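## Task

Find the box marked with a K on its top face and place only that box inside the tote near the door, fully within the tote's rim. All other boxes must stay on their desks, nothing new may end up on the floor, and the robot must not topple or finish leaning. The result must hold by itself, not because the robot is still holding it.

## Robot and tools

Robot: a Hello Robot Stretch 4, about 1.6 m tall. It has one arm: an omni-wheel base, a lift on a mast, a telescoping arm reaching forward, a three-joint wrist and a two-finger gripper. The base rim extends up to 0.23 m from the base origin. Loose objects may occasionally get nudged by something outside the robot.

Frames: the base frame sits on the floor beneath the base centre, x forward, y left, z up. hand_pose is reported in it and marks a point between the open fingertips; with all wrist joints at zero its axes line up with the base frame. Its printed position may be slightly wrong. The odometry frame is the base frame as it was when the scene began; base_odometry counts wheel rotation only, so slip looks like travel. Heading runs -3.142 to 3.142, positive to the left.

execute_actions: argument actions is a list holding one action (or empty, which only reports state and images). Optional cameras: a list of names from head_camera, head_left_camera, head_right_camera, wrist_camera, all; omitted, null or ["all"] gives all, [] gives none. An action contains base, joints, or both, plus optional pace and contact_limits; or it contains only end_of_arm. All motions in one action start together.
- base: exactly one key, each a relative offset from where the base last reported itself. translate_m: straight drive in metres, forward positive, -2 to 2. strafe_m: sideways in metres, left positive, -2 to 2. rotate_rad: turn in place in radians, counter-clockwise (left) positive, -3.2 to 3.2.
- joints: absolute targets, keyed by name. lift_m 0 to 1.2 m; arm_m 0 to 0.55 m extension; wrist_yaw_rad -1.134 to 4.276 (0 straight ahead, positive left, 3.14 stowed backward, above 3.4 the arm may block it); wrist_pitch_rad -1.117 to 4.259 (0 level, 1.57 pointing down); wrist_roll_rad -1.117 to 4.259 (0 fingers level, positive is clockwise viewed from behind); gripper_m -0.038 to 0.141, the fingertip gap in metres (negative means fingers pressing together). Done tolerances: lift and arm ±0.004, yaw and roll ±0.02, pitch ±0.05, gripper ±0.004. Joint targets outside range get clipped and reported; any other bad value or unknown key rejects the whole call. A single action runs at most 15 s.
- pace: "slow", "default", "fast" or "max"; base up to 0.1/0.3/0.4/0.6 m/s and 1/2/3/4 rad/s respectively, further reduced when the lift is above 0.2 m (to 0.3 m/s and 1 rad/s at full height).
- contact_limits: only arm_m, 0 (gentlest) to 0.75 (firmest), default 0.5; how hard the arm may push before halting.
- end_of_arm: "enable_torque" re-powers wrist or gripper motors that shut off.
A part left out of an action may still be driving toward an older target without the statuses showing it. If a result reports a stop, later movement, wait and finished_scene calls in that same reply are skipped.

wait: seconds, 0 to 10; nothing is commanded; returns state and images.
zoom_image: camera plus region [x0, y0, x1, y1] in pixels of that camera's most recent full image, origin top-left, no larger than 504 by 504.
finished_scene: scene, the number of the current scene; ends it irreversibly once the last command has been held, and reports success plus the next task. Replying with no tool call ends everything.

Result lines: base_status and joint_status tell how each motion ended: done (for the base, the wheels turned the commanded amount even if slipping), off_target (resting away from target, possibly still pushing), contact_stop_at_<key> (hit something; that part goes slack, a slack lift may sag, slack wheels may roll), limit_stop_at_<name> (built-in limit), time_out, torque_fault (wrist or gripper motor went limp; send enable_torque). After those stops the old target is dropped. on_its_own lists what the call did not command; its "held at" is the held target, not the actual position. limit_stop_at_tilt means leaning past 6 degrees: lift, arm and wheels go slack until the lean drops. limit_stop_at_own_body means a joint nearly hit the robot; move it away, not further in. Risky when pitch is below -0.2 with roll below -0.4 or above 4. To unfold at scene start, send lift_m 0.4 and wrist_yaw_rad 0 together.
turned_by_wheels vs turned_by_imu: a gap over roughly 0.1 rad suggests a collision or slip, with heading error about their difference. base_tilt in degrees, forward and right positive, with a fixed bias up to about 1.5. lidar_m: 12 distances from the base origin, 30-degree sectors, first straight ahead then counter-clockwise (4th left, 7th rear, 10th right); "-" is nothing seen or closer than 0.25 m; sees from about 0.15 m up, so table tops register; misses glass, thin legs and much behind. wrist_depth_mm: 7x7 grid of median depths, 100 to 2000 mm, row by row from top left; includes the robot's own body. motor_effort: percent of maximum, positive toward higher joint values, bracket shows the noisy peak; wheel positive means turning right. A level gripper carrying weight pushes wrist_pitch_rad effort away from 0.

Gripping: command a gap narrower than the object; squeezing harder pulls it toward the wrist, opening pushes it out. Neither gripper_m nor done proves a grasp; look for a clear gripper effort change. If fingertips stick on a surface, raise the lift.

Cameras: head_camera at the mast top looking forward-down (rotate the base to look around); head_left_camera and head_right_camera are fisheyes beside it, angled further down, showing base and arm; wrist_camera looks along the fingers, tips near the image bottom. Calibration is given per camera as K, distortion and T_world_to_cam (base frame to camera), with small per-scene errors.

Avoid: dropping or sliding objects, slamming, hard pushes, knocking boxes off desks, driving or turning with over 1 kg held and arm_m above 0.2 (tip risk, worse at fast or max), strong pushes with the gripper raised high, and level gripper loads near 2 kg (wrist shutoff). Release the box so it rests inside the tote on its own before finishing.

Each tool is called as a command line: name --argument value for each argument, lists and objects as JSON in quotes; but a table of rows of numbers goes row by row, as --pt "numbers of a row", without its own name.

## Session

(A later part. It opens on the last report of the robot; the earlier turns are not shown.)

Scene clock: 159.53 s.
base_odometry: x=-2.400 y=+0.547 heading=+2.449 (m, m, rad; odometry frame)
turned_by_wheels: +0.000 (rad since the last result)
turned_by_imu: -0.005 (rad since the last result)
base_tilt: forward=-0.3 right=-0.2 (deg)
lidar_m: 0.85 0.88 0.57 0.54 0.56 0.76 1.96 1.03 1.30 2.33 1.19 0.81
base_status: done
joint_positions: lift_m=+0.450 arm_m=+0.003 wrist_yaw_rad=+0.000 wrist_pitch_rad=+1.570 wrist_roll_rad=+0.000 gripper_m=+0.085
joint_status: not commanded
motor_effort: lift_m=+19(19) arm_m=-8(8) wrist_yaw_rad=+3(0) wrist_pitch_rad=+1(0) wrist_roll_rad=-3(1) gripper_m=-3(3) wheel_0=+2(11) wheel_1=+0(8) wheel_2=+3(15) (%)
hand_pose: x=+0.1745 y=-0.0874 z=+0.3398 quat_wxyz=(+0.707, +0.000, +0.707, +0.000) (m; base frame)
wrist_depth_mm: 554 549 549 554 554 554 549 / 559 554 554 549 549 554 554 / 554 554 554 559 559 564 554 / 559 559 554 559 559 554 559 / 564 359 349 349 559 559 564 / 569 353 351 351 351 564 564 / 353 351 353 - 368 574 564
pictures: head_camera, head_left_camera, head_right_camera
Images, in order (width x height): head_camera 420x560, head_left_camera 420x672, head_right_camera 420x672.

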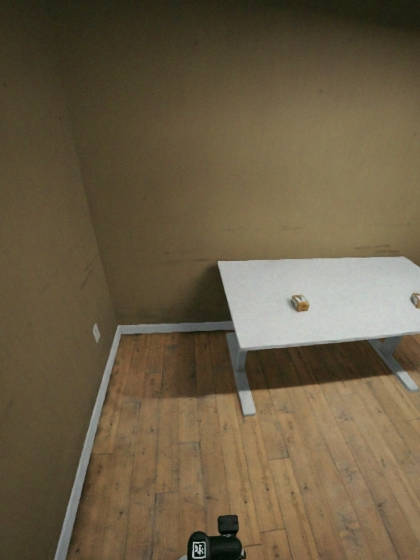

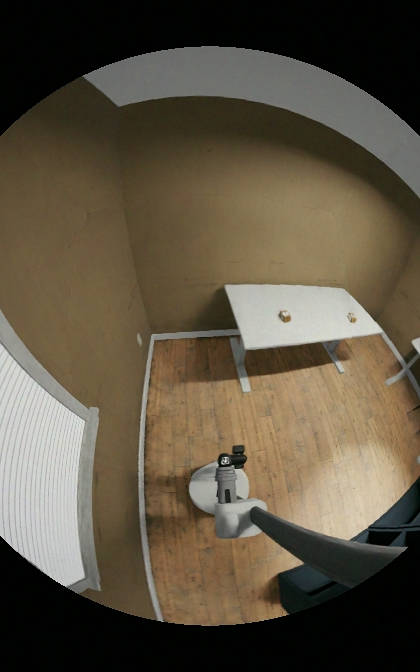

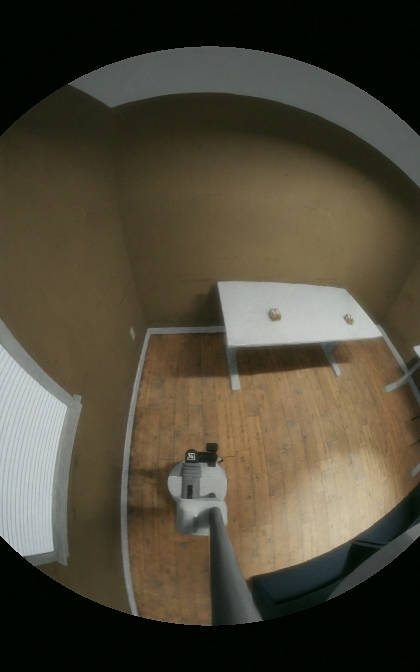

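zoom_image --camera "head_camera" --region '[275, 285, 325, 320]'

zoom_image --camera "head_right_camera" --region '[320, 300, 420, 420]'

Region (275, 285, 325, 320) of head_camera's 420x560 image, scaled by 10.080, with more detail than that image has; it fills the top 353 rows of this view, and the rest is white.

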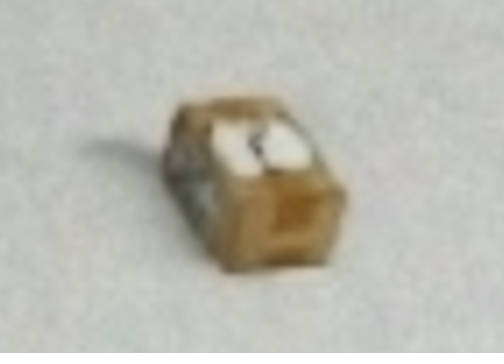

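Region (320, 300, 420, 420) of head_right_camera's 420x672 image, scaled by 4.200, with more detail than that image has.

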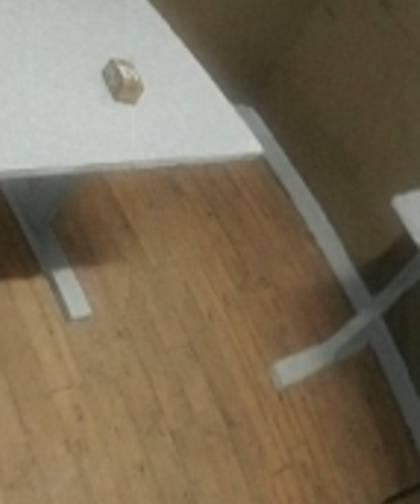

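execute_actions --actions '[{"base": {"strafe_m": -0.85}, "pace": "max"}]' --cameras '["head_camera", "head_right_camera"]'

Scene clock: 168.80 s.
base_odometry: x=-1.857 y=+1.201 heading=+2.450 (m, m, rad; odometry frame)
turned_by_wheels: +0.000 (rad since the last result)
turned_by_imu: -0.004 (rad since the last result)
base_tilt: forward=-0.3 right=-0.2 (deg)
lidar_m: 0.83 0.86 1.51 1.39 1.44 0.97 0.89 0.93 1.23 1.48 1.53 0.89
base_status: done
joint_positions: lift_m=+0.450 arm_m=+0.003 wrist_yaw_rad=+0.000 wrist_pitch_rad=+1.570 wrist_roll_rad=+0.000 gripper_m=+0.085
joint_status: not commanded
motor_effort: lift_m=+19(19) arm_m=-8(8) wrist_yaw_rad=+1(2) wrist_pitch_rad=+3(1) wrist_roll_rad=-2(3) gripper_m=-2(4) wheel_0=-1(15) wheel_1=+3(14) wheel_2=+0(1) (%)
hand_pose: x=+0.1745 y=-0.0874 z=+0.3398 quat_wxyz=(+0.707, +0.000, +0.707, +0.000) (m; base frame)
wrist_depth_mm: 549 549 549 549 549 554 549 / 559 554 549 554 559 549 549 / 559 559 559 559 554 554 554 / 564 564 559 559 559 559 564 / 564 357 347 351 559 559 559 / 564 351 349 351 351 564 569 / 355 353 351 - 368 564 564
pictures: head_camera, head_right_camera
Images, in order (width x height): head_camera 420x560, head_right_camera 420x672.

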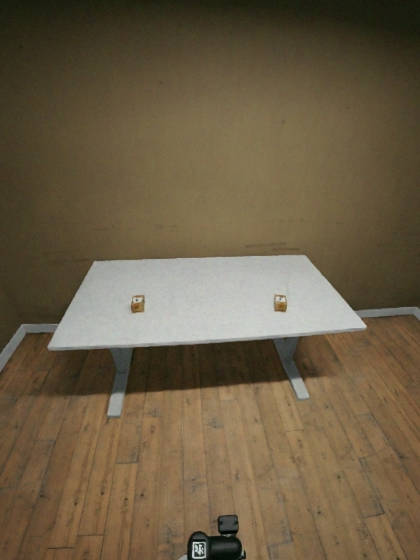

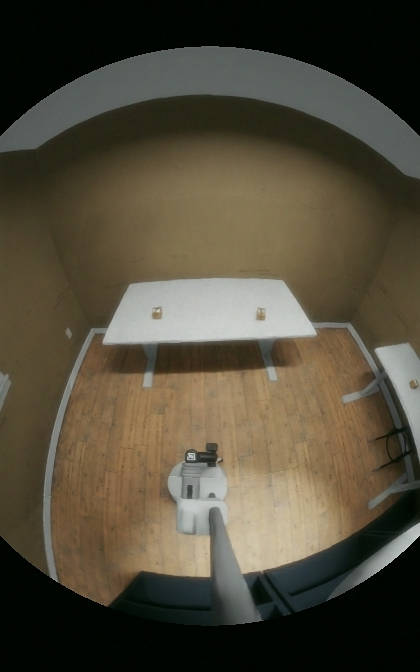

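zoom_image --camera "head_camera" --region '[118, 285, 158, 320]'

zoom_image --camera "head_camera" --region '[260, 285, 300, 320]'

Region (118, 285, 158, 320) of head_camera's 420x560 image, scaled by 12.600, with more detail than that image has; it fills the top 441 rows of this view, and the rest is white.

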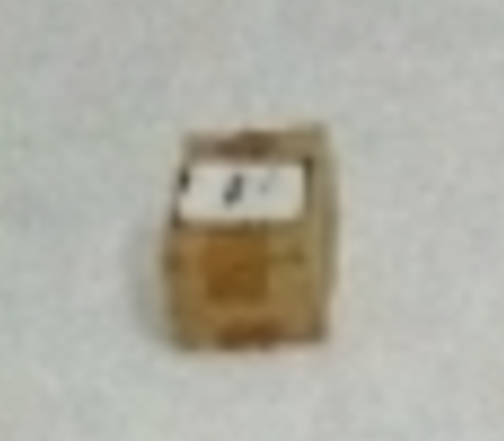

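Region (260, 285, 300, 320) of head_camera's 420x560 image, scaled by 12.600, with more detail than that image has; it fills the top 441 rows of this view, and the rest is white.

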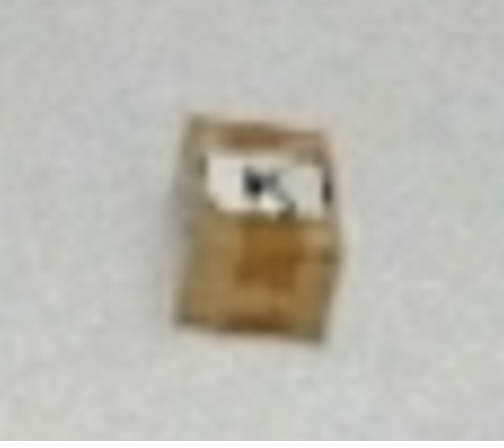

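execute_actions --actions '[{"base": {"strafe_m": -0.33}, "joints": {"lift_m": 1.02, "gripper_m": 0.1}, "pace": "fast"}]' --cameras '[]'

execute_actions --actions '[{"base": {"translate_m": 0.45}, "joints": {"arm_m": 0.42}, "pace": "fast"}]' --cameras '["head_right_camera", "wrist_camera"]'

Scene clock: 183.77 s.
base_odometry: x=-1.647 y=+1.456 heading=+2.450 (m, m, rad; odometry frame)
turned_by_wheels: +0.000 (rad since the last result)
turned_by_imu: -0.003 (rad since the last result)
base_tilt: forward=-0.3 right=-0.2 (deg)
lidar_m: 0.86 0.86 1.15 1.72 1.76 0.94 0.88 0.91 1.22 1.15 1.17 0.93
base_status: done
joint_positions: lift_m=+1.020 arm_m=+0.003 wrist_yaw_rad=+0.000 wrist_pitch_rad=+1.570 wrist_roll_rad=+0.000 gripper_m=+0.100
joint_status: all done
motor_effort: lift_m=+23(26) arm_m=-8(8) wrist_yaw_rad=+2(0) wrist_pitch_rad=+1(2) wrist_roll_rad=-1(1) gripper_m=-2(0) wheel_0=+1(16) wheel_1=+3(12) wheel_2=+0(1) (%)
hand_pose: x=+0.1745 y=-0.0874 z=+0.9095 quat_wxyz=(+0.707, +0.000, +0.707, +0.000) (m; base frame)
wrist_depth_mm: 1078 1098 1098 1098 1118 1098 1098 / 1098 1118 1098 1118 1118 1118 1118 / 1118 1118 1118 1098 1098 1098 1098 / 1118 1118 1118 1118 1118 1098 1118 / 1138 1118 917 917 1138 1138 1118 / 1118 1118 917 917 1118 1118 1138 / 1138 1138 1160 - 1118 1118 1118
pictures: none
No camera images: the call's "cameras" was empty. Leave "cameras" out to get every camera's image.

Scene clock: 186.53 s.
base_odometry: x=-1.993 y=+1.743 heading=+2.450 (m, m, rad; odometry frame)
turned_by_wheels: +0.000 (rad since the last result)
turned_by_imu: -0.002 (rad since the last result)
base_tilt: forward=-0.3 right=-0.3 (deg)
lidar_m: 0.41 0.43 0.57 1.75 1.82 1.43 1.34 1.38 1.19 1.12 0.64 0.44
base_status: done
joint_positions: lift_m=+1.020 arm_m=+0.419 wrist_yaw_rad=+0.000 wrist_pitch_rad=+1.570 wrist_roll_rad=+0.000 gripper_m=+0.100
joint_status: all done
motor_effort: lift_m=+23(23) arm_m=+8(7) wrist_yaw_rad=+2(1) wrist_pitch_rad=+2(1) wrist_roll_rad=-1(1) gripper_m=+0(1) wheel_0=+2(9) wheel_1=+1(7) wheel_2=+0(13) (%)
hand_pose: x=+0.5897 y=-0.0874 z=+0.9095 quat_wxyz=(+0.707, +0.000, +0.707, +0.000) (m; base frame)
wrist_depth_mm: 404 404 402 402 404 402 402 / 407 410 404 407 404 404 404 / 410 407 407 407 407 407 407 / 410 410 410 359 410 410 404 / 413 410 410 410 413 410 413 / 415 415 415 413 415 413 413 / 415 415 413 - 418 415 1118
pictures: head_right_camera, wrist_camera
camera_calibration (this result's frames):
wrist_camera: T_world_to_cam=[[-0.00154497, -0.999998, 0.00148899, -0.0848322], [-0.998715, 0.00161842, 0.0506587, 0.585597], [-0.050661, -0.00140881, -0.998715, 1.16836], [0, 0, 0, 1]] pos_world=[0.643904, -0.0841338, 1.13732]
Images, in order (width x height): head_right_camera 420x672, wrist_camera 616x392.

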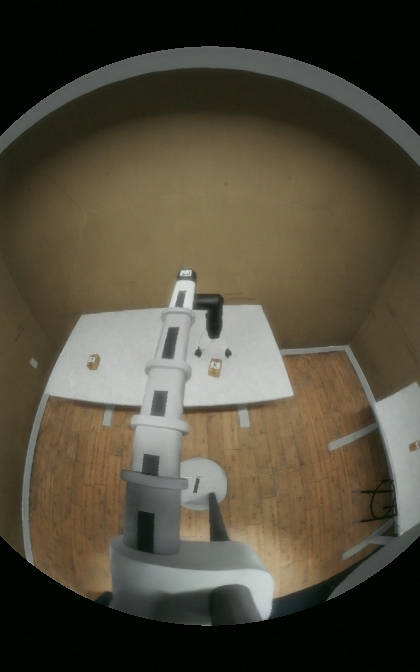

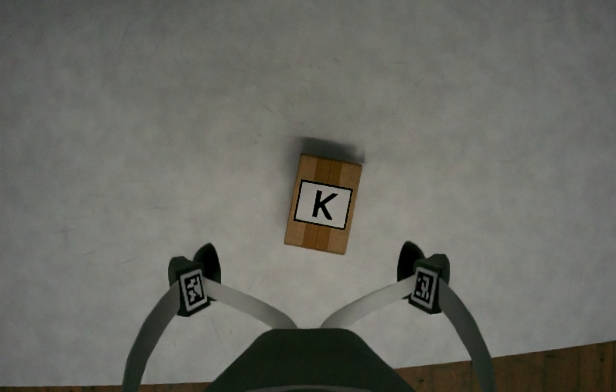

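execute_actions --actions '[{"base": {"strafe_m": -0.011}, "joints": {"arm_m": 0.451, "wrist_roll_rad": 0.2, "lift_m": 0.93}}]' --cameras '["wrist_camera"]'

Scene clock: 198.27 s.
base_odometry: x=-1.986 y=+1.751 heading=+2.450 (m, m, rad; odometry frame)
turned_by_wheels: +0.000 (rad since the last result)
turned_by_imu: -0.002 (rad since the last result)
base_tilt: forward=-0.3 right=-0.3 (deg)
lidar_m: 0.40 0.42 0.56 1.77 1.80 1.43 1.33 1.37 1.20 1.10 0.65 0.43
base_status: done
joint_positions: lift_m=+0.930 arm_m=+0.450 wrist_yaw_rad=+0.000 wrist_pitch_rad=+1.570 wrist_roll_rad=+0.200 gripper_m=+0.100
joint_status: all done
motor_effort: lift_m=+16(21) arm_m=+8(8) wrist_yaw_rad=+1(2) wrist_pitch_rad=+2(1) wrist_roll_rad=+1(3) gripper_m=+0(1) wheel_0=+4(11) wheel_1=-3(8) wheel_2=+0(0) (%)
hand_pose: x=+0.6207 y=-0.0874 z=+0.8200 quat_wxyz=(+0.704, +0.070, +0.703, -0.070) (m; base frame)
wrist_depth_mm: 317 315 315 315 315 315 314 / 317 317 319 317 319 315 315 / 320 320 319 319 317 319 315 / 324 322 320 272 320 320 319 / 324 322 322 271 322 320 324 / 327 325 325 273 322 322 322 / 327 325 325 - 324 325 325
pictures: wrist_camera
camera_calibration (this result's frames):
wrist_camera: T_world_to_cam=[[-0.199952, -0.979805, 0.00133965, 0.0403778], [-0.978524, 0.19976, 0.0508586, 0.625628], [-0.0500991, 0.00885838, -0.998705, 1.08114], [0, 0, 0, 1]] pos_world=[0.67443, -0.09499, 1.04787]
Images, in order (width x height): wrist_camera 616x392.

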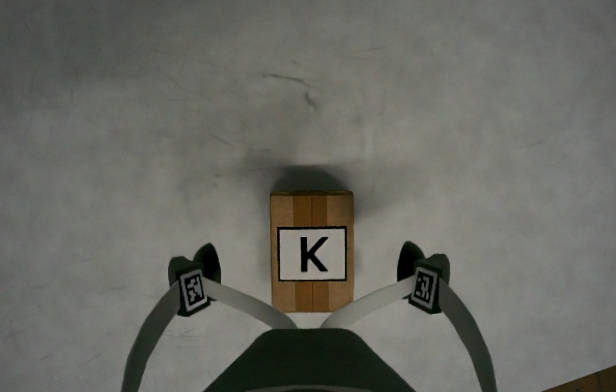

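Well aligned. Lowering and gripping.

execute_actions --actions '[{"joints": {"lift_m": 0.859}}]' --cameras '[]'

execute_actions --actions '[{"joints": {"gripper_m": 0.025}}]' --cameras '["wrist_camera"]'

Scene clock: 201.30 s.
base_odometry: x=-1.986 y=+1.751 heading=+2.450 (m, m, rad; odometry frame)
turned_by_wheels: +0.000 (rad since the last result)
turned_by_imu: -0.001 (rad since the last result)
base_tilt: forward=-0.3 right=-0.3 (deg)
lidar_m: 0.39 0.42 0.55 1.76 1.80 1.39 1.33 1.36 1.20 1.11 0.64 0.42
base_status: not commanded
joint_positions: lift_m=+0.859 arm_m=+0.450 wrist_yaw_rad=+0.000 wrist_pitch_rad=+1.570 wrist_roll_rad=+0.200 gripper_m=+0.100
joint_status: all done
motor_effort: lift_m=+16(18) arm_m=+8(8) wrist_yaw_rad=+1(2) wrist_pitch_rad=-1(1) wrist_roll_rad=+3(0) gripper_m=+0(5) wheel_0=+3(4) wheel_1=-3(3) wheel_2=+0(0) (%)
hand_pose: x=+0.6207 y=-0.0874 z=+0.7490 quat_wxyz=(+0.704, +0.070, +0.703, -0.070) (m; base frame)
wrist_depth_mm: 247 246 246 246 246 245 245 / 248 248 247 248 247 247 246 / 249 248 249 248 248 248 248 / 250 251 250 203 251 249 249 / 252 252 250 201 250 250 250 / 253 252 252 202 220 251 252 / 255 254 253 - 254 253 253
pictures: none
No camera images: the call's "cameras" was empty. Leave "cameras" out to get every camera's image.

Scene clock: 202.87 s.
base_odometry: x=-1.986 y=+1.751 heading=+2.450 (m, m, rad; odometry frame)
turned_by_wheels: +0.000 (rad since the last result)
turned_by_imu: -0.001 (rad since the last result)
base_tilt: forward=-0.4 right=-0.1 (deg)
lidar_m: 0.40 0.42 0.53 1.76 1.82 1.44 1.34 1.37 1.19 1.11 0.64 0.42
base_status: not commanded
joint_positions: lift_m=+0.859 arm_m=+0.450 wrist_yaw_rad=+0.000 wrist_pitch_rad=+1.570 wrist_roll_rad=+0.200 gripper_m=+0.025
joint_status: all done
motor_effort: lift_m=+16(16) arm_m=+8(8) wrist_yaw_rad=+2(3) wrist_pitch_rad=+1(1) wrist_roll_rad=+0(0) gripper_m=-15(14) wheel_0=+3(4) wheel_1=-3(3) wheel_2=+0(0) (%)
hand_pose: x=+0.6207 y=-0.0874 z=+0.7490 quat_wxyz=(+0.704, +0.070, +0.703, -0.070) (m; base frame)
wrist_depth_mm: 246 245 247 246 246 246 245 / 247 247 247 247 247 246 245 / 249 250 248 248 248 249 248 / 251 250 249 193 249 250 249 / 252 252 251 190 250 251 251 / 254 252 188 190 189 251 251 / 255 254 254 - 253 253 253
pictures: wrist_camera
camera_calibration (this result's frames):
wrist_camera: T_world_to_cam=[[-0.199957, -0.979804, 0.00133963, 0.0404769], [-0.978523, 0.199765, 0.0508585, 0.62924], [-0.050099, 0.00885866, -0.998705, 1.01024], [0, 0, 0, 1]] pos_world=[0.674432, -0.0949903, 0.97688]
Images, in order (width x height): wrist_camera 616x392.

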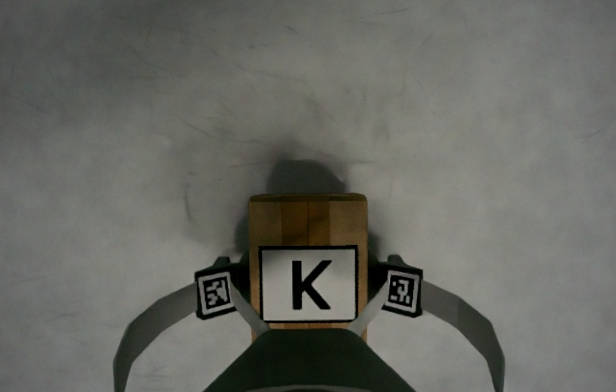

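execute_actions --actions '[{"joints": {"lift_m": 0.95}}]' --cameras '[]'

execute_actions --actions '[{"base": {"strafe_m": 1.2}, "joints": {"arm_m": 0.01}, "pace": "fast"}]' --cameras '["head_left_camera", "wrist_camera"]'

Scene clock: 215.87 s.
base_odometry: x=-1.986 y=+1.751 heading=+2.450 (m, m, rad; odometry frame)
turned_by_wheels: +0.000 (rad since the last result)
turned_by_imu: -0.002 (rad since the last result)
base_tilt: forward=-0.3 right=-0.2 (deg)
lidar_m: 0.40 0.42 0.55 1.75 1.80 1.42 1.34 1.40 1.20 1.10 0.65 0.43
base_status: not commanded
joint_positions: lift_m=+0.950 arm_m=+0.450 wrist_yaw_rad=+0.000 wrist_pitch_rad=+1.570 wrist_roll_rad=+0.200 gripper_m=+0.025
joint_status: all done
motor_effort: lift_m=+23(25) arm_m=+8(8) wrist_yaw_rad=+0(2) wrist_pitch_rad=+1(3) wrist_roll_rad=+0(1) gripper_m=-15(13) wheel_0=+3(4) wheel_1=-3(3) wheel_2=+0(0) (%)
hand_pose: x=+0.6207 y=-0.0874 z=+0.8394 quat_wxyz=(+0.704, +0.070, +0.703, -0.070) (m; base frame)
wrist_depth_mm: 336 336 336 334 334 334 332 / 336 338 334 336 336 336 334 / 338 336 338 336 336 336 338 / 340 340 338 193 338 340 340 / 343 343 342 190 340 340 342 / 343 345 188 191 188 340 343 / 343 343 343 - 343 343 342
pictures: none
No camera images: the call's "cameras" was empty. Leave "cameras" out to get every camera's image.

Scene clock: 220.40 s.
base_odometry: x=-2.752 y=+0.827 heading=+2.450 (m, m, rad; odometry frame)
turned_by_wheels: +0.000 (rad since the last result)
turned_by_imu: +0.000 (rad since the last result)
base_tilt: forward=-0.3 right=-0.2 (deg)
lidar_m: 0.71 0.89 0.62 0.56 0.59 0.76 1.72 1.44 1.92 2.30 0.51 0.40
base_status: done
joint_positions: lift_m=+0.950 arm_m=+0.011 wrist_yaw_rad=+0.000 wrist_pitch_rad=+1.570 wrist_roll_rad=+0.200 gripper_m=+0.025
joint_status: all done
motor_effort: lift_m=+23(23) arm_m=-9(9) wrist_yaw_rad=+0(3) wrist_pitch_rad=+0(0) wrist_roll_rad=+0(0) gripper_m=-13(17) wheel_0=-2(11) wheel_1=-2(12) wheel_2=+0(0) (%)
hand_pose: x=+0.1825 y=-0.0874 z=+0.8394 quat_wxyz=(+0.704, +0.071, +0.703, -0.071) (m; base frame)
wrist_depth_mm: 1042 1025 1025 1025 1008 1025 1025 / 1042 1042 1042 1042 1042 1060 1042 / 1042 1042 1042 1042 1060 1042 1042 / 1008 1042 1042 193 1042 1042 1042 / 976 1060 842 190 1042 1060 1060 / 931 1042 188 191 188 1060 1060 / 878 1060 1078 - 1060 1042 1078
pictures: head_left_camera, wrist_camera
camera_calibration (this result's frames):
wrist_camera: T_world_to_cam=[[-0.200619, -0.979668, 0.0013794, -0.0471518], [-0.978378, 0.200427, 0.0510541, 0.195792], [-0.0502925, 0.00889284, -0.998695, 1.07858], [0, 0, 0, 1]] pos_world=[0.236344, -0.0950268, 1.06724]
Images, in order (width x height): head_left_camera 420x672, wrist_camera 616x392.

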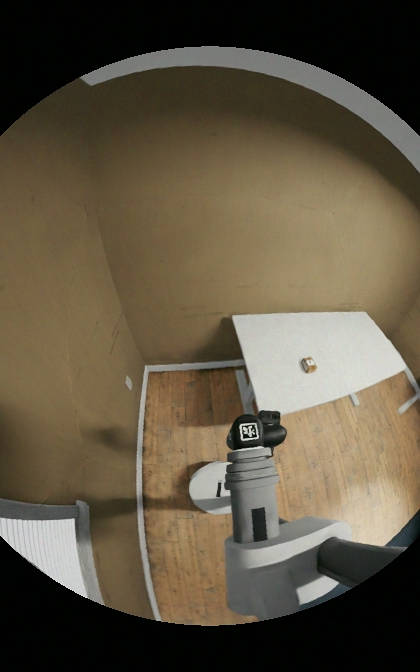

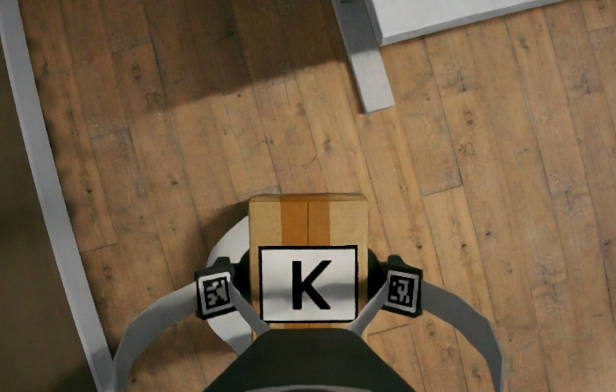

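execute_actions --actions '[{"base": {"rotate_rad": 3.14}, "joints": {"lift_m": 0.5, "wrist_roll_rad": 0.0}, "pace": "fast"}]' --cameras '["head_camera", "head_left_camera"]'

Scene clock: 226.17 s.
base_odometry: x=-2.752 y=+0.827 heading=-0.694 (m, m, rad; odometry frame)
turned_by_wheels: +3.139 (rad since the last result)
turned_by_imu: +3.131 (rad since the last result)
base_tilt: forward=-0.3 right=-0.2 (deg)
lidar_m: 1.78 1.44 1.91 2.32 0.52 0.40 0.69 0.92 0.63 0.54 0.57 0.77
base_status: done
joint_positions: lift_m=+0.500 arm_m=+0.011 wrist_yaw_rad=+0.000 wrist_pitch_rad=+1.570 wrist_roll_rad=+0.000 gripper_m=+0.025
joint_status: all done
motor_effort: lift_m=+17(21) arm_m=-9(9) wrist_yaw_rad=+3(3) wrist_pitch_rad=+2(1) wrist_roll_rad=+0(5) gripper_m=-15(14) wheel_0=-4(11) wheel_1=-4(8) wheel_2=-3(9) (%)
hand_pose: x=+0.1826 y=-0.0874 z=+0.3899 quat_wxyz=(+0.707, +0.000, +0.707, +0.000) (m; base frame)
wrist_depth_mm: 597 597 597 597 597 603 597 / 603 603 603 603 609 603 591 / 609 615 609 609 609 603 603 / 609 609 609 193 609 609 603 / 615 421 399 191 609 609 609 / 615 402 188 190 189 609 615 / 621 402 402 - 621 621 615
pictures: head_camera, head_left_camera
Images, in order (width x height): head_camera 420x560, head_left_camera 420x672.

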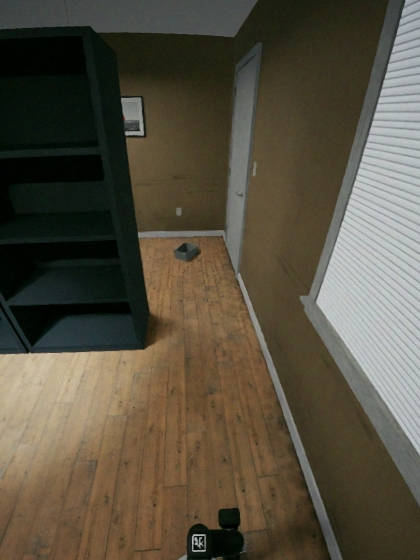

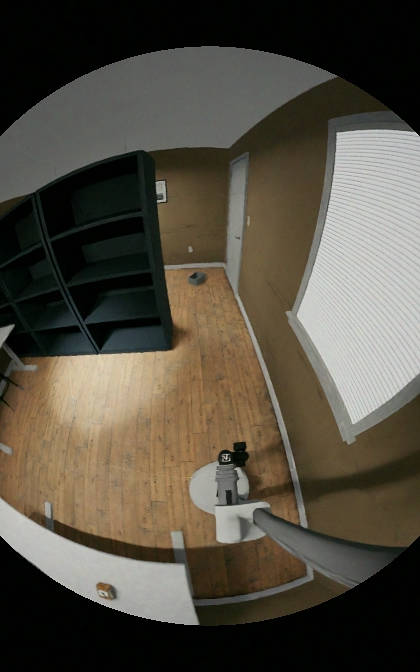

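execute_actions --actions '[{"base": {"translate_m": 2.0}, "pace": "max"}]' --cameras '["head_camera", "head_left_camera"]'

Scene clock: 236.43 s.
base_odometry: x=-1.214 y=-0.453 heading=-0.694 (m, m, rad; odometry frame)
turned_by_wheels: +0.000 (rad since the last result)
turned_by_imu: -0.007 (rad since the last result)
base_tilt: forward=-0.3 right=-0.2 (deg)
lidar_m: 0.81 0.86 2.13 0.65 0.48 0.64 2.49 0.71 0.49 0.44 0.46 0.59
base_status: done
joint_positions: lift_m=+0.500 arm_m=+0.011 wrist_yaw_rad=+0.000 wrist_pitch_rad=+1.570 wrist_roll_rad=+0.000 gripper_m=+0.025
joint_status: not commanded
motor_effort: lift_m=+19(19) arm_m=-8(9) wrist_yaw_rad=-3(3) wrist_pitch_rad=+0(0) wrist_roll_rad=+0(3) gripper_m=-15(15) wheel_0=+2(12) wheel_1=+1(8) wheel_2=+2(14) (%)
hand_pose: x=+0.1826 y=-0.0874 z=+0.3898 quat_wxyz=(+0.707, +0.000, +0.707, +0.000) (m; base frame)
wrist_depth_mm: 609 603 597 603 597 597 484 / 609 603 603 603 603 597 517 / 609 609 609 603 609 603 530 / 609 609 609 193 597 615 539 / 609 424 399 190 609 609 549 / 615 402 188 191 189 603 559 / 615 404 402 - 621 615 559
pictures: head_camera, head_left_camera
Images, in order (width x height): head_camera 420x560, head_left_camera 420x672.

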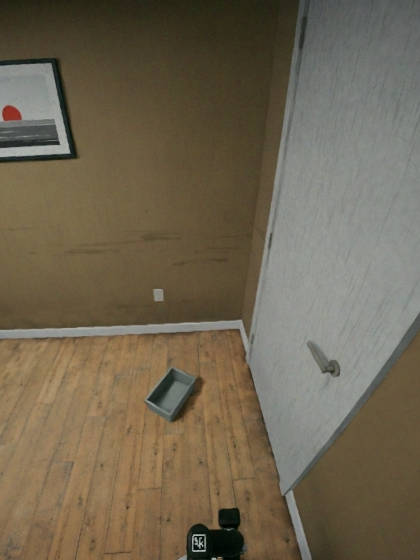

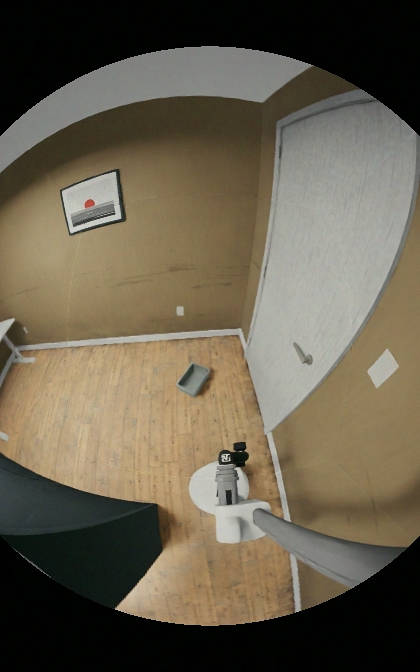

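zoom_image --camera "head_camera" --region '[130, 355, 220, 430]'

Region (130, 355, 220, 430) of head_camera's 420x560 image, scaled by 5.600, with more detail than that image has.

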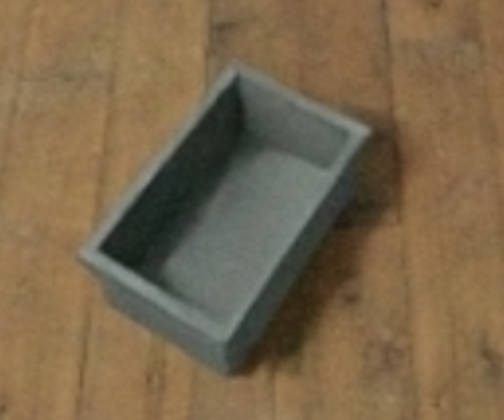

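execute_actions --actions '[{"base": {"rotate_rad": 0.28}, "joints": {"wrist_roll_rad": -0.77}, "pace": "fast"}]' --cameras '[]'

execute_actions --actions '[{"base": {"translate_m": 0.45}, "joints": {"arm_m": 0.37}, "pace": "fast"}]' --cameras '["head_camera", "head_right_camera", "wrist_camera"]'

Scene clock: 251.37 s.
base_odometry: x=-1.214 y=-0.453 heading=-0.414 (m, m, rad; odometry frame)
turned_by_wheels: +0.279 (rad since the last result)
turned_by_imu: +0.277 (rad since the last result)
base_tilt: forward=-0.4 right=-0.2 (deg)
lidar_m: 0.82 1.77 2.50 0.48 0.54 2.37 1.07 0.56 0.45 0.46 0.49 0.85
base_status: done
joint_positions: lift_m=+0.500 arm_m=+0.011 wrist_yaw_rad=+0.000 wrist_pitch_rad=+1.570 wrist_roll_rad=-0.770 gripper_m=+0.025
joint_status: all done
motor_effort: lift_m=+19(19) arm_m=-8(8) wrist_yaw_rad=+3(1) wrist_pitch_rad=+1(0) wrist_roll_rad=+0(6) gripper_m=-15(13) wheel_0=-4(12) wheel_1=-3(9) wheel_2=+0(11) (%)
hand_pose: x=+0.1826 y=-0.0874 z=+0.3898 quat_wxyz=(+0.656, -0.266, +0.655, +0.265) (m; base frame)
wrist_depth_mm: 603 603 597 597 603 603 597 / 609 597 603 609 603 597 603 / 603 397 418 609 609 603 603 / 399 397 397 193 609 609 609 / 399 399 397 190 615 609 615 / 399 402 188 190 189 615 615 / 404 402 402 - 621 615 564
pictures: none
No camera images: the call's "cameras" was empty. Leave "cameras" out to get every camera's image.

Scene clock: 253.77 s.
base_odometry: x=-0.802 y=-0.634 heading=-0.414 (m, m, rad; odometry frame)
turned_by_wheels: +0.000 (rad since the last result)
turned_by_imu: -0.002 (rad since the last result)
base_tilt: forward=-0.3 right=-0.2 (deg)
lidar_m: 0.41 1.28 2.13 1.24 0.69 0.71 1.26 0.69 0.53 0.48 0.61 0.47
base_status: done
joint_positions: lift_m=+0.500 arm_m=+0.369 wrist_yaw_rad=+0.000 wrist_pitch_rad=+1.570 wrist_roll_rad=-0.770 gripper_m=+0.025
joint_status: all done
motor_effort: lift_m=+19(19) arm_m=+8(9) wrist_yaw_rad=-1(2) wrist_pitch_rad=+1(0) wrist_roll_rad=+0(1) gripper_m=-15(15) wheel_0=+2(11) wheel_1=+1(8) wheel_2=+0(14) (%)
hand_pose: x=+0.5398 y=-0.0874 z=+0.3898 quat_wxyz=(+0.656, -0.266, +0.655, +0.265) (m; base frame)
wrist_depth_mm: 597 597 603 597 603 597 597 / 597 603 603 603 597 597 597 / 603 603 609 603 603 603 603 / 609 603 603 193 585 603 615 / 615 609 559 190 492 609 609 / 564 615 188 191 188 615 609 / 445 521 615 - 615 621 615
pictures: head_camera, head_right_camera, wrist_camera
camera_calibration (this result's frames):
wrist_camera: T_world_to_cam=[[0.695021, -0.718986, 0.002237, -0.43586], [-0.718137, -0.694043, 0.0508253, 0.349707], [-0.0349901, -0.0369312, -0.998705, 0.635237], [0, 0, 0, 1]] pos_world=[0.576297, -0.0472057, 0.617615]
Images, in order (width x height): head_camera 420x560, head_right_camera 420x672, wrist_camera 616x392.

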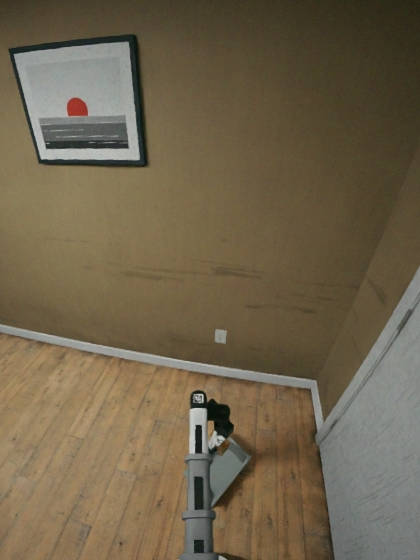

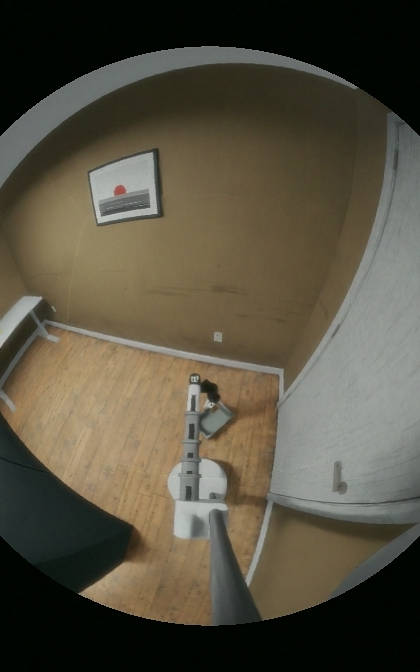

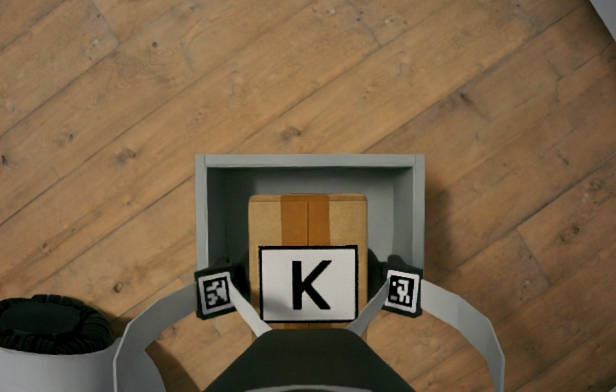

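execute_actions --actions '[{"base": {"strafe_m": -0.01}, "joints": {"arm_m": 0.36, "lift_m": 0.29}, "pace": "fast"}]' --cameras '["head_camera", "head_right_camera", "wrist_camera"]'

Scene clock: 261.60 s.
base_odometry: x=-0.806 y=-0.643 heading=-0.414 (m, m, rad; odometry frame)
turned_by_wheels: +0.000 (rad since the last result)
turned_by_imu: -0.002 (rad since the last result)
base_tilt: forward=-0.4 right=-0.2 (deg)
lidar_m: 0.40 1.27 2.15 1.23 0.68 0.72 1.25 0.67 0.51 0.49 0.59 0.52
base_status: done
joint_positions: lift_m=+0.290 arm_m=+0.361 wrist_yaw_rad=+0.000 wrist_pitch_rad=+1.570 wrist_roll_rad=-0.770 gripper_m=+0.025
joint_status: all done
motor_effort: lift_m=+17(16) arm_m=-8(8) wrist_yaw_rad=+0(1) wrist_pitch_rad=-1(2) wrist_roll_rad=-1(2) gripper_m=-17(14) wheel_0=-4(12) wheel_1=+3(11) wheel_2=+0(1) (%)
hand_pose: x=+0.5326 y=-0.0874 z=+0.1800 quat_wxyz=(+0.656, -0.266, +0.655, +0.266) (m; base frame)
wrist_depth_mm: 392 394 394 392 392 392 394 / 394 397 394 397 394 394 394 / 397 329 291 294 293 304 399 / 397 329 394 193 394 332 399 / 399 327 397 190 397 330 402 / 404 285 188 190 189 282 404 / 407 291 296 - 293 301 407
pictures: head_camera, head_right_camera, wrist_camera
camera_calibration (this result's frames):
wrist_camera: T_world_to_cam=[[0.694975, -0.719031, 0.0019812, -0.430311], [-0.718164, -0.693996, 0.0510897, 0.355161], [-0.0353602, -0.0369289, -0.998692, 0.425631], [0, 0, 0, 1]] pos_world=[0.569169, -0.0472081, 0.407782]
Images, in order (width x height): head_camera 420x560, head_right_camera 420x672, wrist_camera 616x392.

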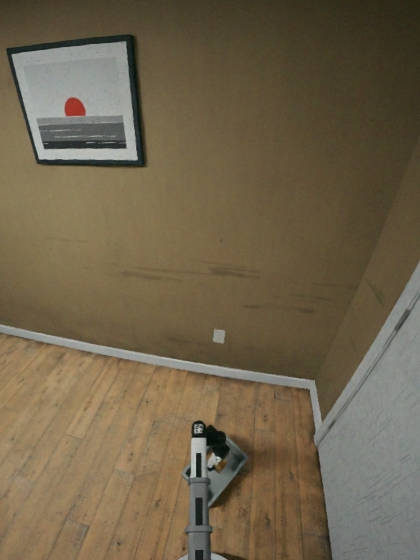

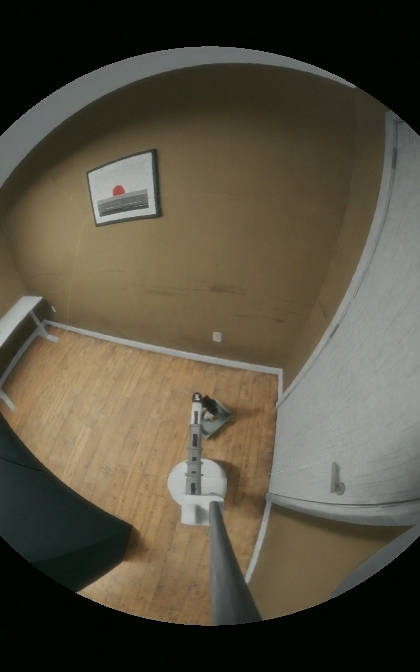

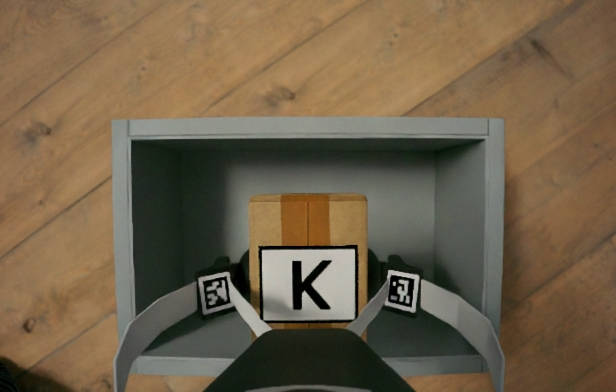

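execute_actions --actions '[{"joints": {"lift_m": 0.145}}]' --cameras '["wrist_camera"]'

Scene clock: 269.43 s.
base_odometry: x=-0.806 y=-0.643 heading=-0.414 (m, m, rad; odometry frame)
turned_by_wheels: +0.000 (rad since the last result)
turned_by_imu: -0.002 (rad since the last result)
base_tilt: forward=-0.3 right=-0.2 (deg)
lidar_m: 0.40 1.29 2.15 1.25 0.68 0.72 1.23 0.65 0.53 0.48 0.59 0.53
base_status: not commanded
joint_positions: lift_m=+0.145 arm_m=+0.361 wrist_yaw_rad=+0.000 wrist_pitch_rad=+1.570 wrist_roll_rad=-0.770 gripper_m=+0.025
joint_status: all done
motor_effort: lift_m=+16(15) arm_m=-8(8) wrist_yaw_rad=-1(0) wrist_pitch_rad=+0(1) wrist_roll_rad=+1(2) gripper_m=-13(15) wheel_0=-4(4) wheel_1=+4(4) wheel_2=+0(0) (%)
hand_pose: x=+0.5326 y=-0.0874 z=+0.0350 quat_wxyz=(+0.656, -0.266, +0.655, +0.266) (m; base frame)
wrist_depth_mm: 251 251 252 251 252 251 252 / 135 135 135 135 135 135 - / 182 243 251 251 252 244 203 / 192 253 252 193 252 252 204 / 191 253 254 189 254 253 204 / 190 242 188 190 188 242 203 / 188 238 256 - 255 240 -
pictures: wrist_camera
camera_calibration (this result's frames):
wrist_camera: T_world_to_cam=[[0.694975, -0.719031, 0.00198111, -0.430022], [-0.718164, -0.693996, 0.0510898, 0.362565], [-0.0353603, -0.0369289, -0.998692, 0.280863], [0, 0, 0, 1]] pos_world=[0.569167, -0.0472081, 0.262824]
Images, in order (width x height): wrist_camera 616x392.

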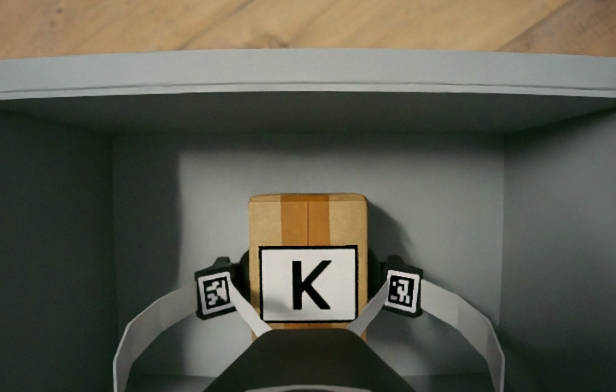

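execute_actions --actions '[{"joints": {"lift_m": 0.141, "gripper_m": 0.09}}]' --cameras '["wrist_camera"]'

execute_actions --actions '[{"joints": {"lift_m": 0.3}, "pace": "fast"}]' --cameras '["head_camera", "wrist_camera"]'

Scene clock: 273.10 s.
base_odometry: x=-0.806 y=-0.643 heading=-0.414 (m, m, rad; odometry frame)
turned_by_wheels: +0.000 (rad since the last result)
turned_by_imu: -0.001 (rad since the last result)
base_tilt: forward=-0.3 right=-0.2 (deg)
lidar_m: 0.39 1.26 2.17 1.25 0.68 0.73 1.28 0.66 0.52 0.50 0.62 0.53
base_status: not commanded
joint_positions: lift_m=+0.141 arm_m=+0.361 wrist_yaw_rad=+0.000 wrist_pitch_rad=+1.570 wrist_roll_rad=-0.770 gripper_m=+0.090
joint_status: all done
motor_effort: lift_m=+16(16) arm_m=-8(8) wrist_yaw_rad=-1(2) wrist_pitch_rad=+2(1) wrist_roll_rad=-1(2) gripper_m=+0(15) wheel_0=-3(3) wheel_1=+4(4) wheel_2=+0(0) (%)
hand_pose: x=+0.5326 y=-0.0874 z=+0.0310 quat_wxyz=(+0.656, -0.266, +0.655, +0.266) (m; base frame)
wrist_depth_mm: 248 247 248 249 247 248 247 / 131 131 131 131 131 131 - / 182 245 248 248 247 244 203 / 192 249 249 204 249 249 204 / 191 249 250 200 250 250 204 / 190 251 202 200 202 244 202 / 187 240 253 - 252 240 -
pictures: wrist_camera
camera_calibration (this result's frames):
wrist_camera: T_world_to_cam=[[0.694976, -0.719031, 0.00198112, -0.430013], [-0.718163, -0.693997, 0.0510898, 0.362768], [-0.0353603, -0.036929, -0.998692, 0.27686], [0, 0, 0, 1]] pos_world=[0.569165, -0.0472081, 0.258816]
Images, in order (width x height): wrist_camera 616x392.

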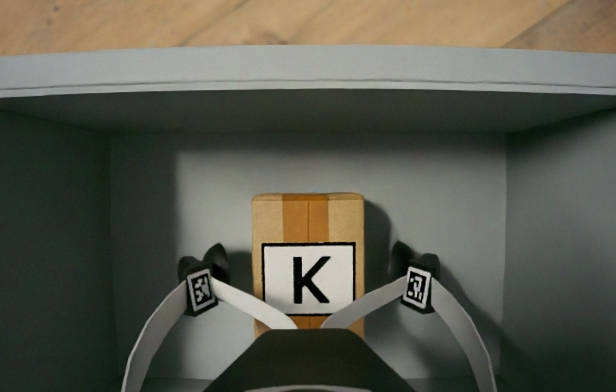

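Scene clock: 274.50 s.
base_odometry: x=-0.806 y=-0.643 heading=-0.414 (m, m, rad; odometry frame)
turned_by_wheels: +0.000 (rad since the last result)
turned_by_imu: -0.001 (rad since the last result)
base_tilt: forward=-0.3 right=-0.2 (deg)
lidar_m: 0.39 1.29 2.14 1.26 0.67 0.74 1.21 0.65 0.51 0.49 0.60 0.52
base_status: not commanded
joint_positions: lift_m=+0.300 arm_m=+0.361 wrist_yaw_rad=+0.000 wrist_pitch_rad=+1.570 wrist_roll_rad=-0.770 gripper_m=+0.090
joint_status: all done
motor_effort: lift_m=+23(22) arm_m=-8(8) wrist_yaw_rad=+2(2) wrist_pitch_rad=+1(2) wrist_roll_rad=-3(0) gripper_m=-3(1) wheel_0=-4(4) wheel_1=+4(3) wheel_2=+0(0) (%)
hand_pose: x=+0.5326 y=-0.0874 z=+0.1895 quat_wxyz=(+0.656, -0.266, +0.655, +0.266) (m; base frame)
wrist_depth_mm: 402 404 402 402 402 402 402 / 404 407 407 404 404 404 407 / 407 330 392 397 397 330 407 / 410 330 407 407 404 330 410 / 413 359 407 359 407 332 410 / 415 327 342 404 342 329 415 / 413 415 294 - 296 415 415
pictures: head_camera, wrist_camera
camera_calibration (this result's frames):
wrist_camera: T_world_to_cam=[[0.694975, -0.719031, 0.00198111, -0.430324], [-0.718164, -0.693996, 0.0510898, 0.354669], [-0.0353603, -0.0369289, -0.998692, 0.435134], [0, 0, 0, 1]] pos_world=[0.569161, -0.0472081, 0.417297]
Images, in order (width x height): head_camera 420x560, wrist_camera 616x392.

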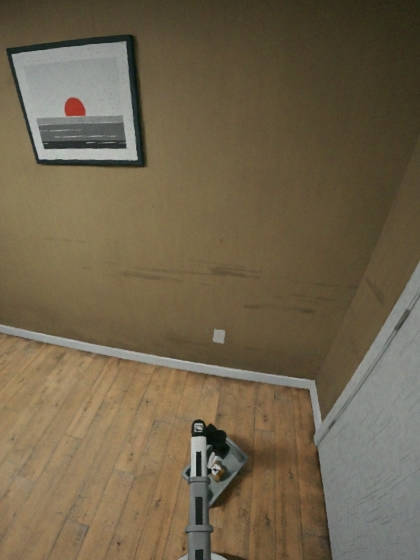

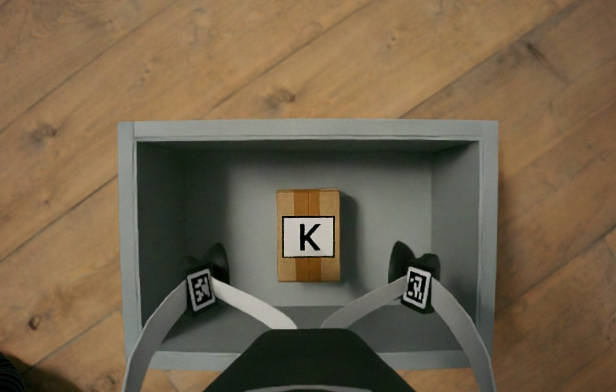

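The K box is sitting in the middle of the tote and the gripper is clear, so I'm ending scene 1.

finished_scene --scene 1

The scene is finished: the task was done.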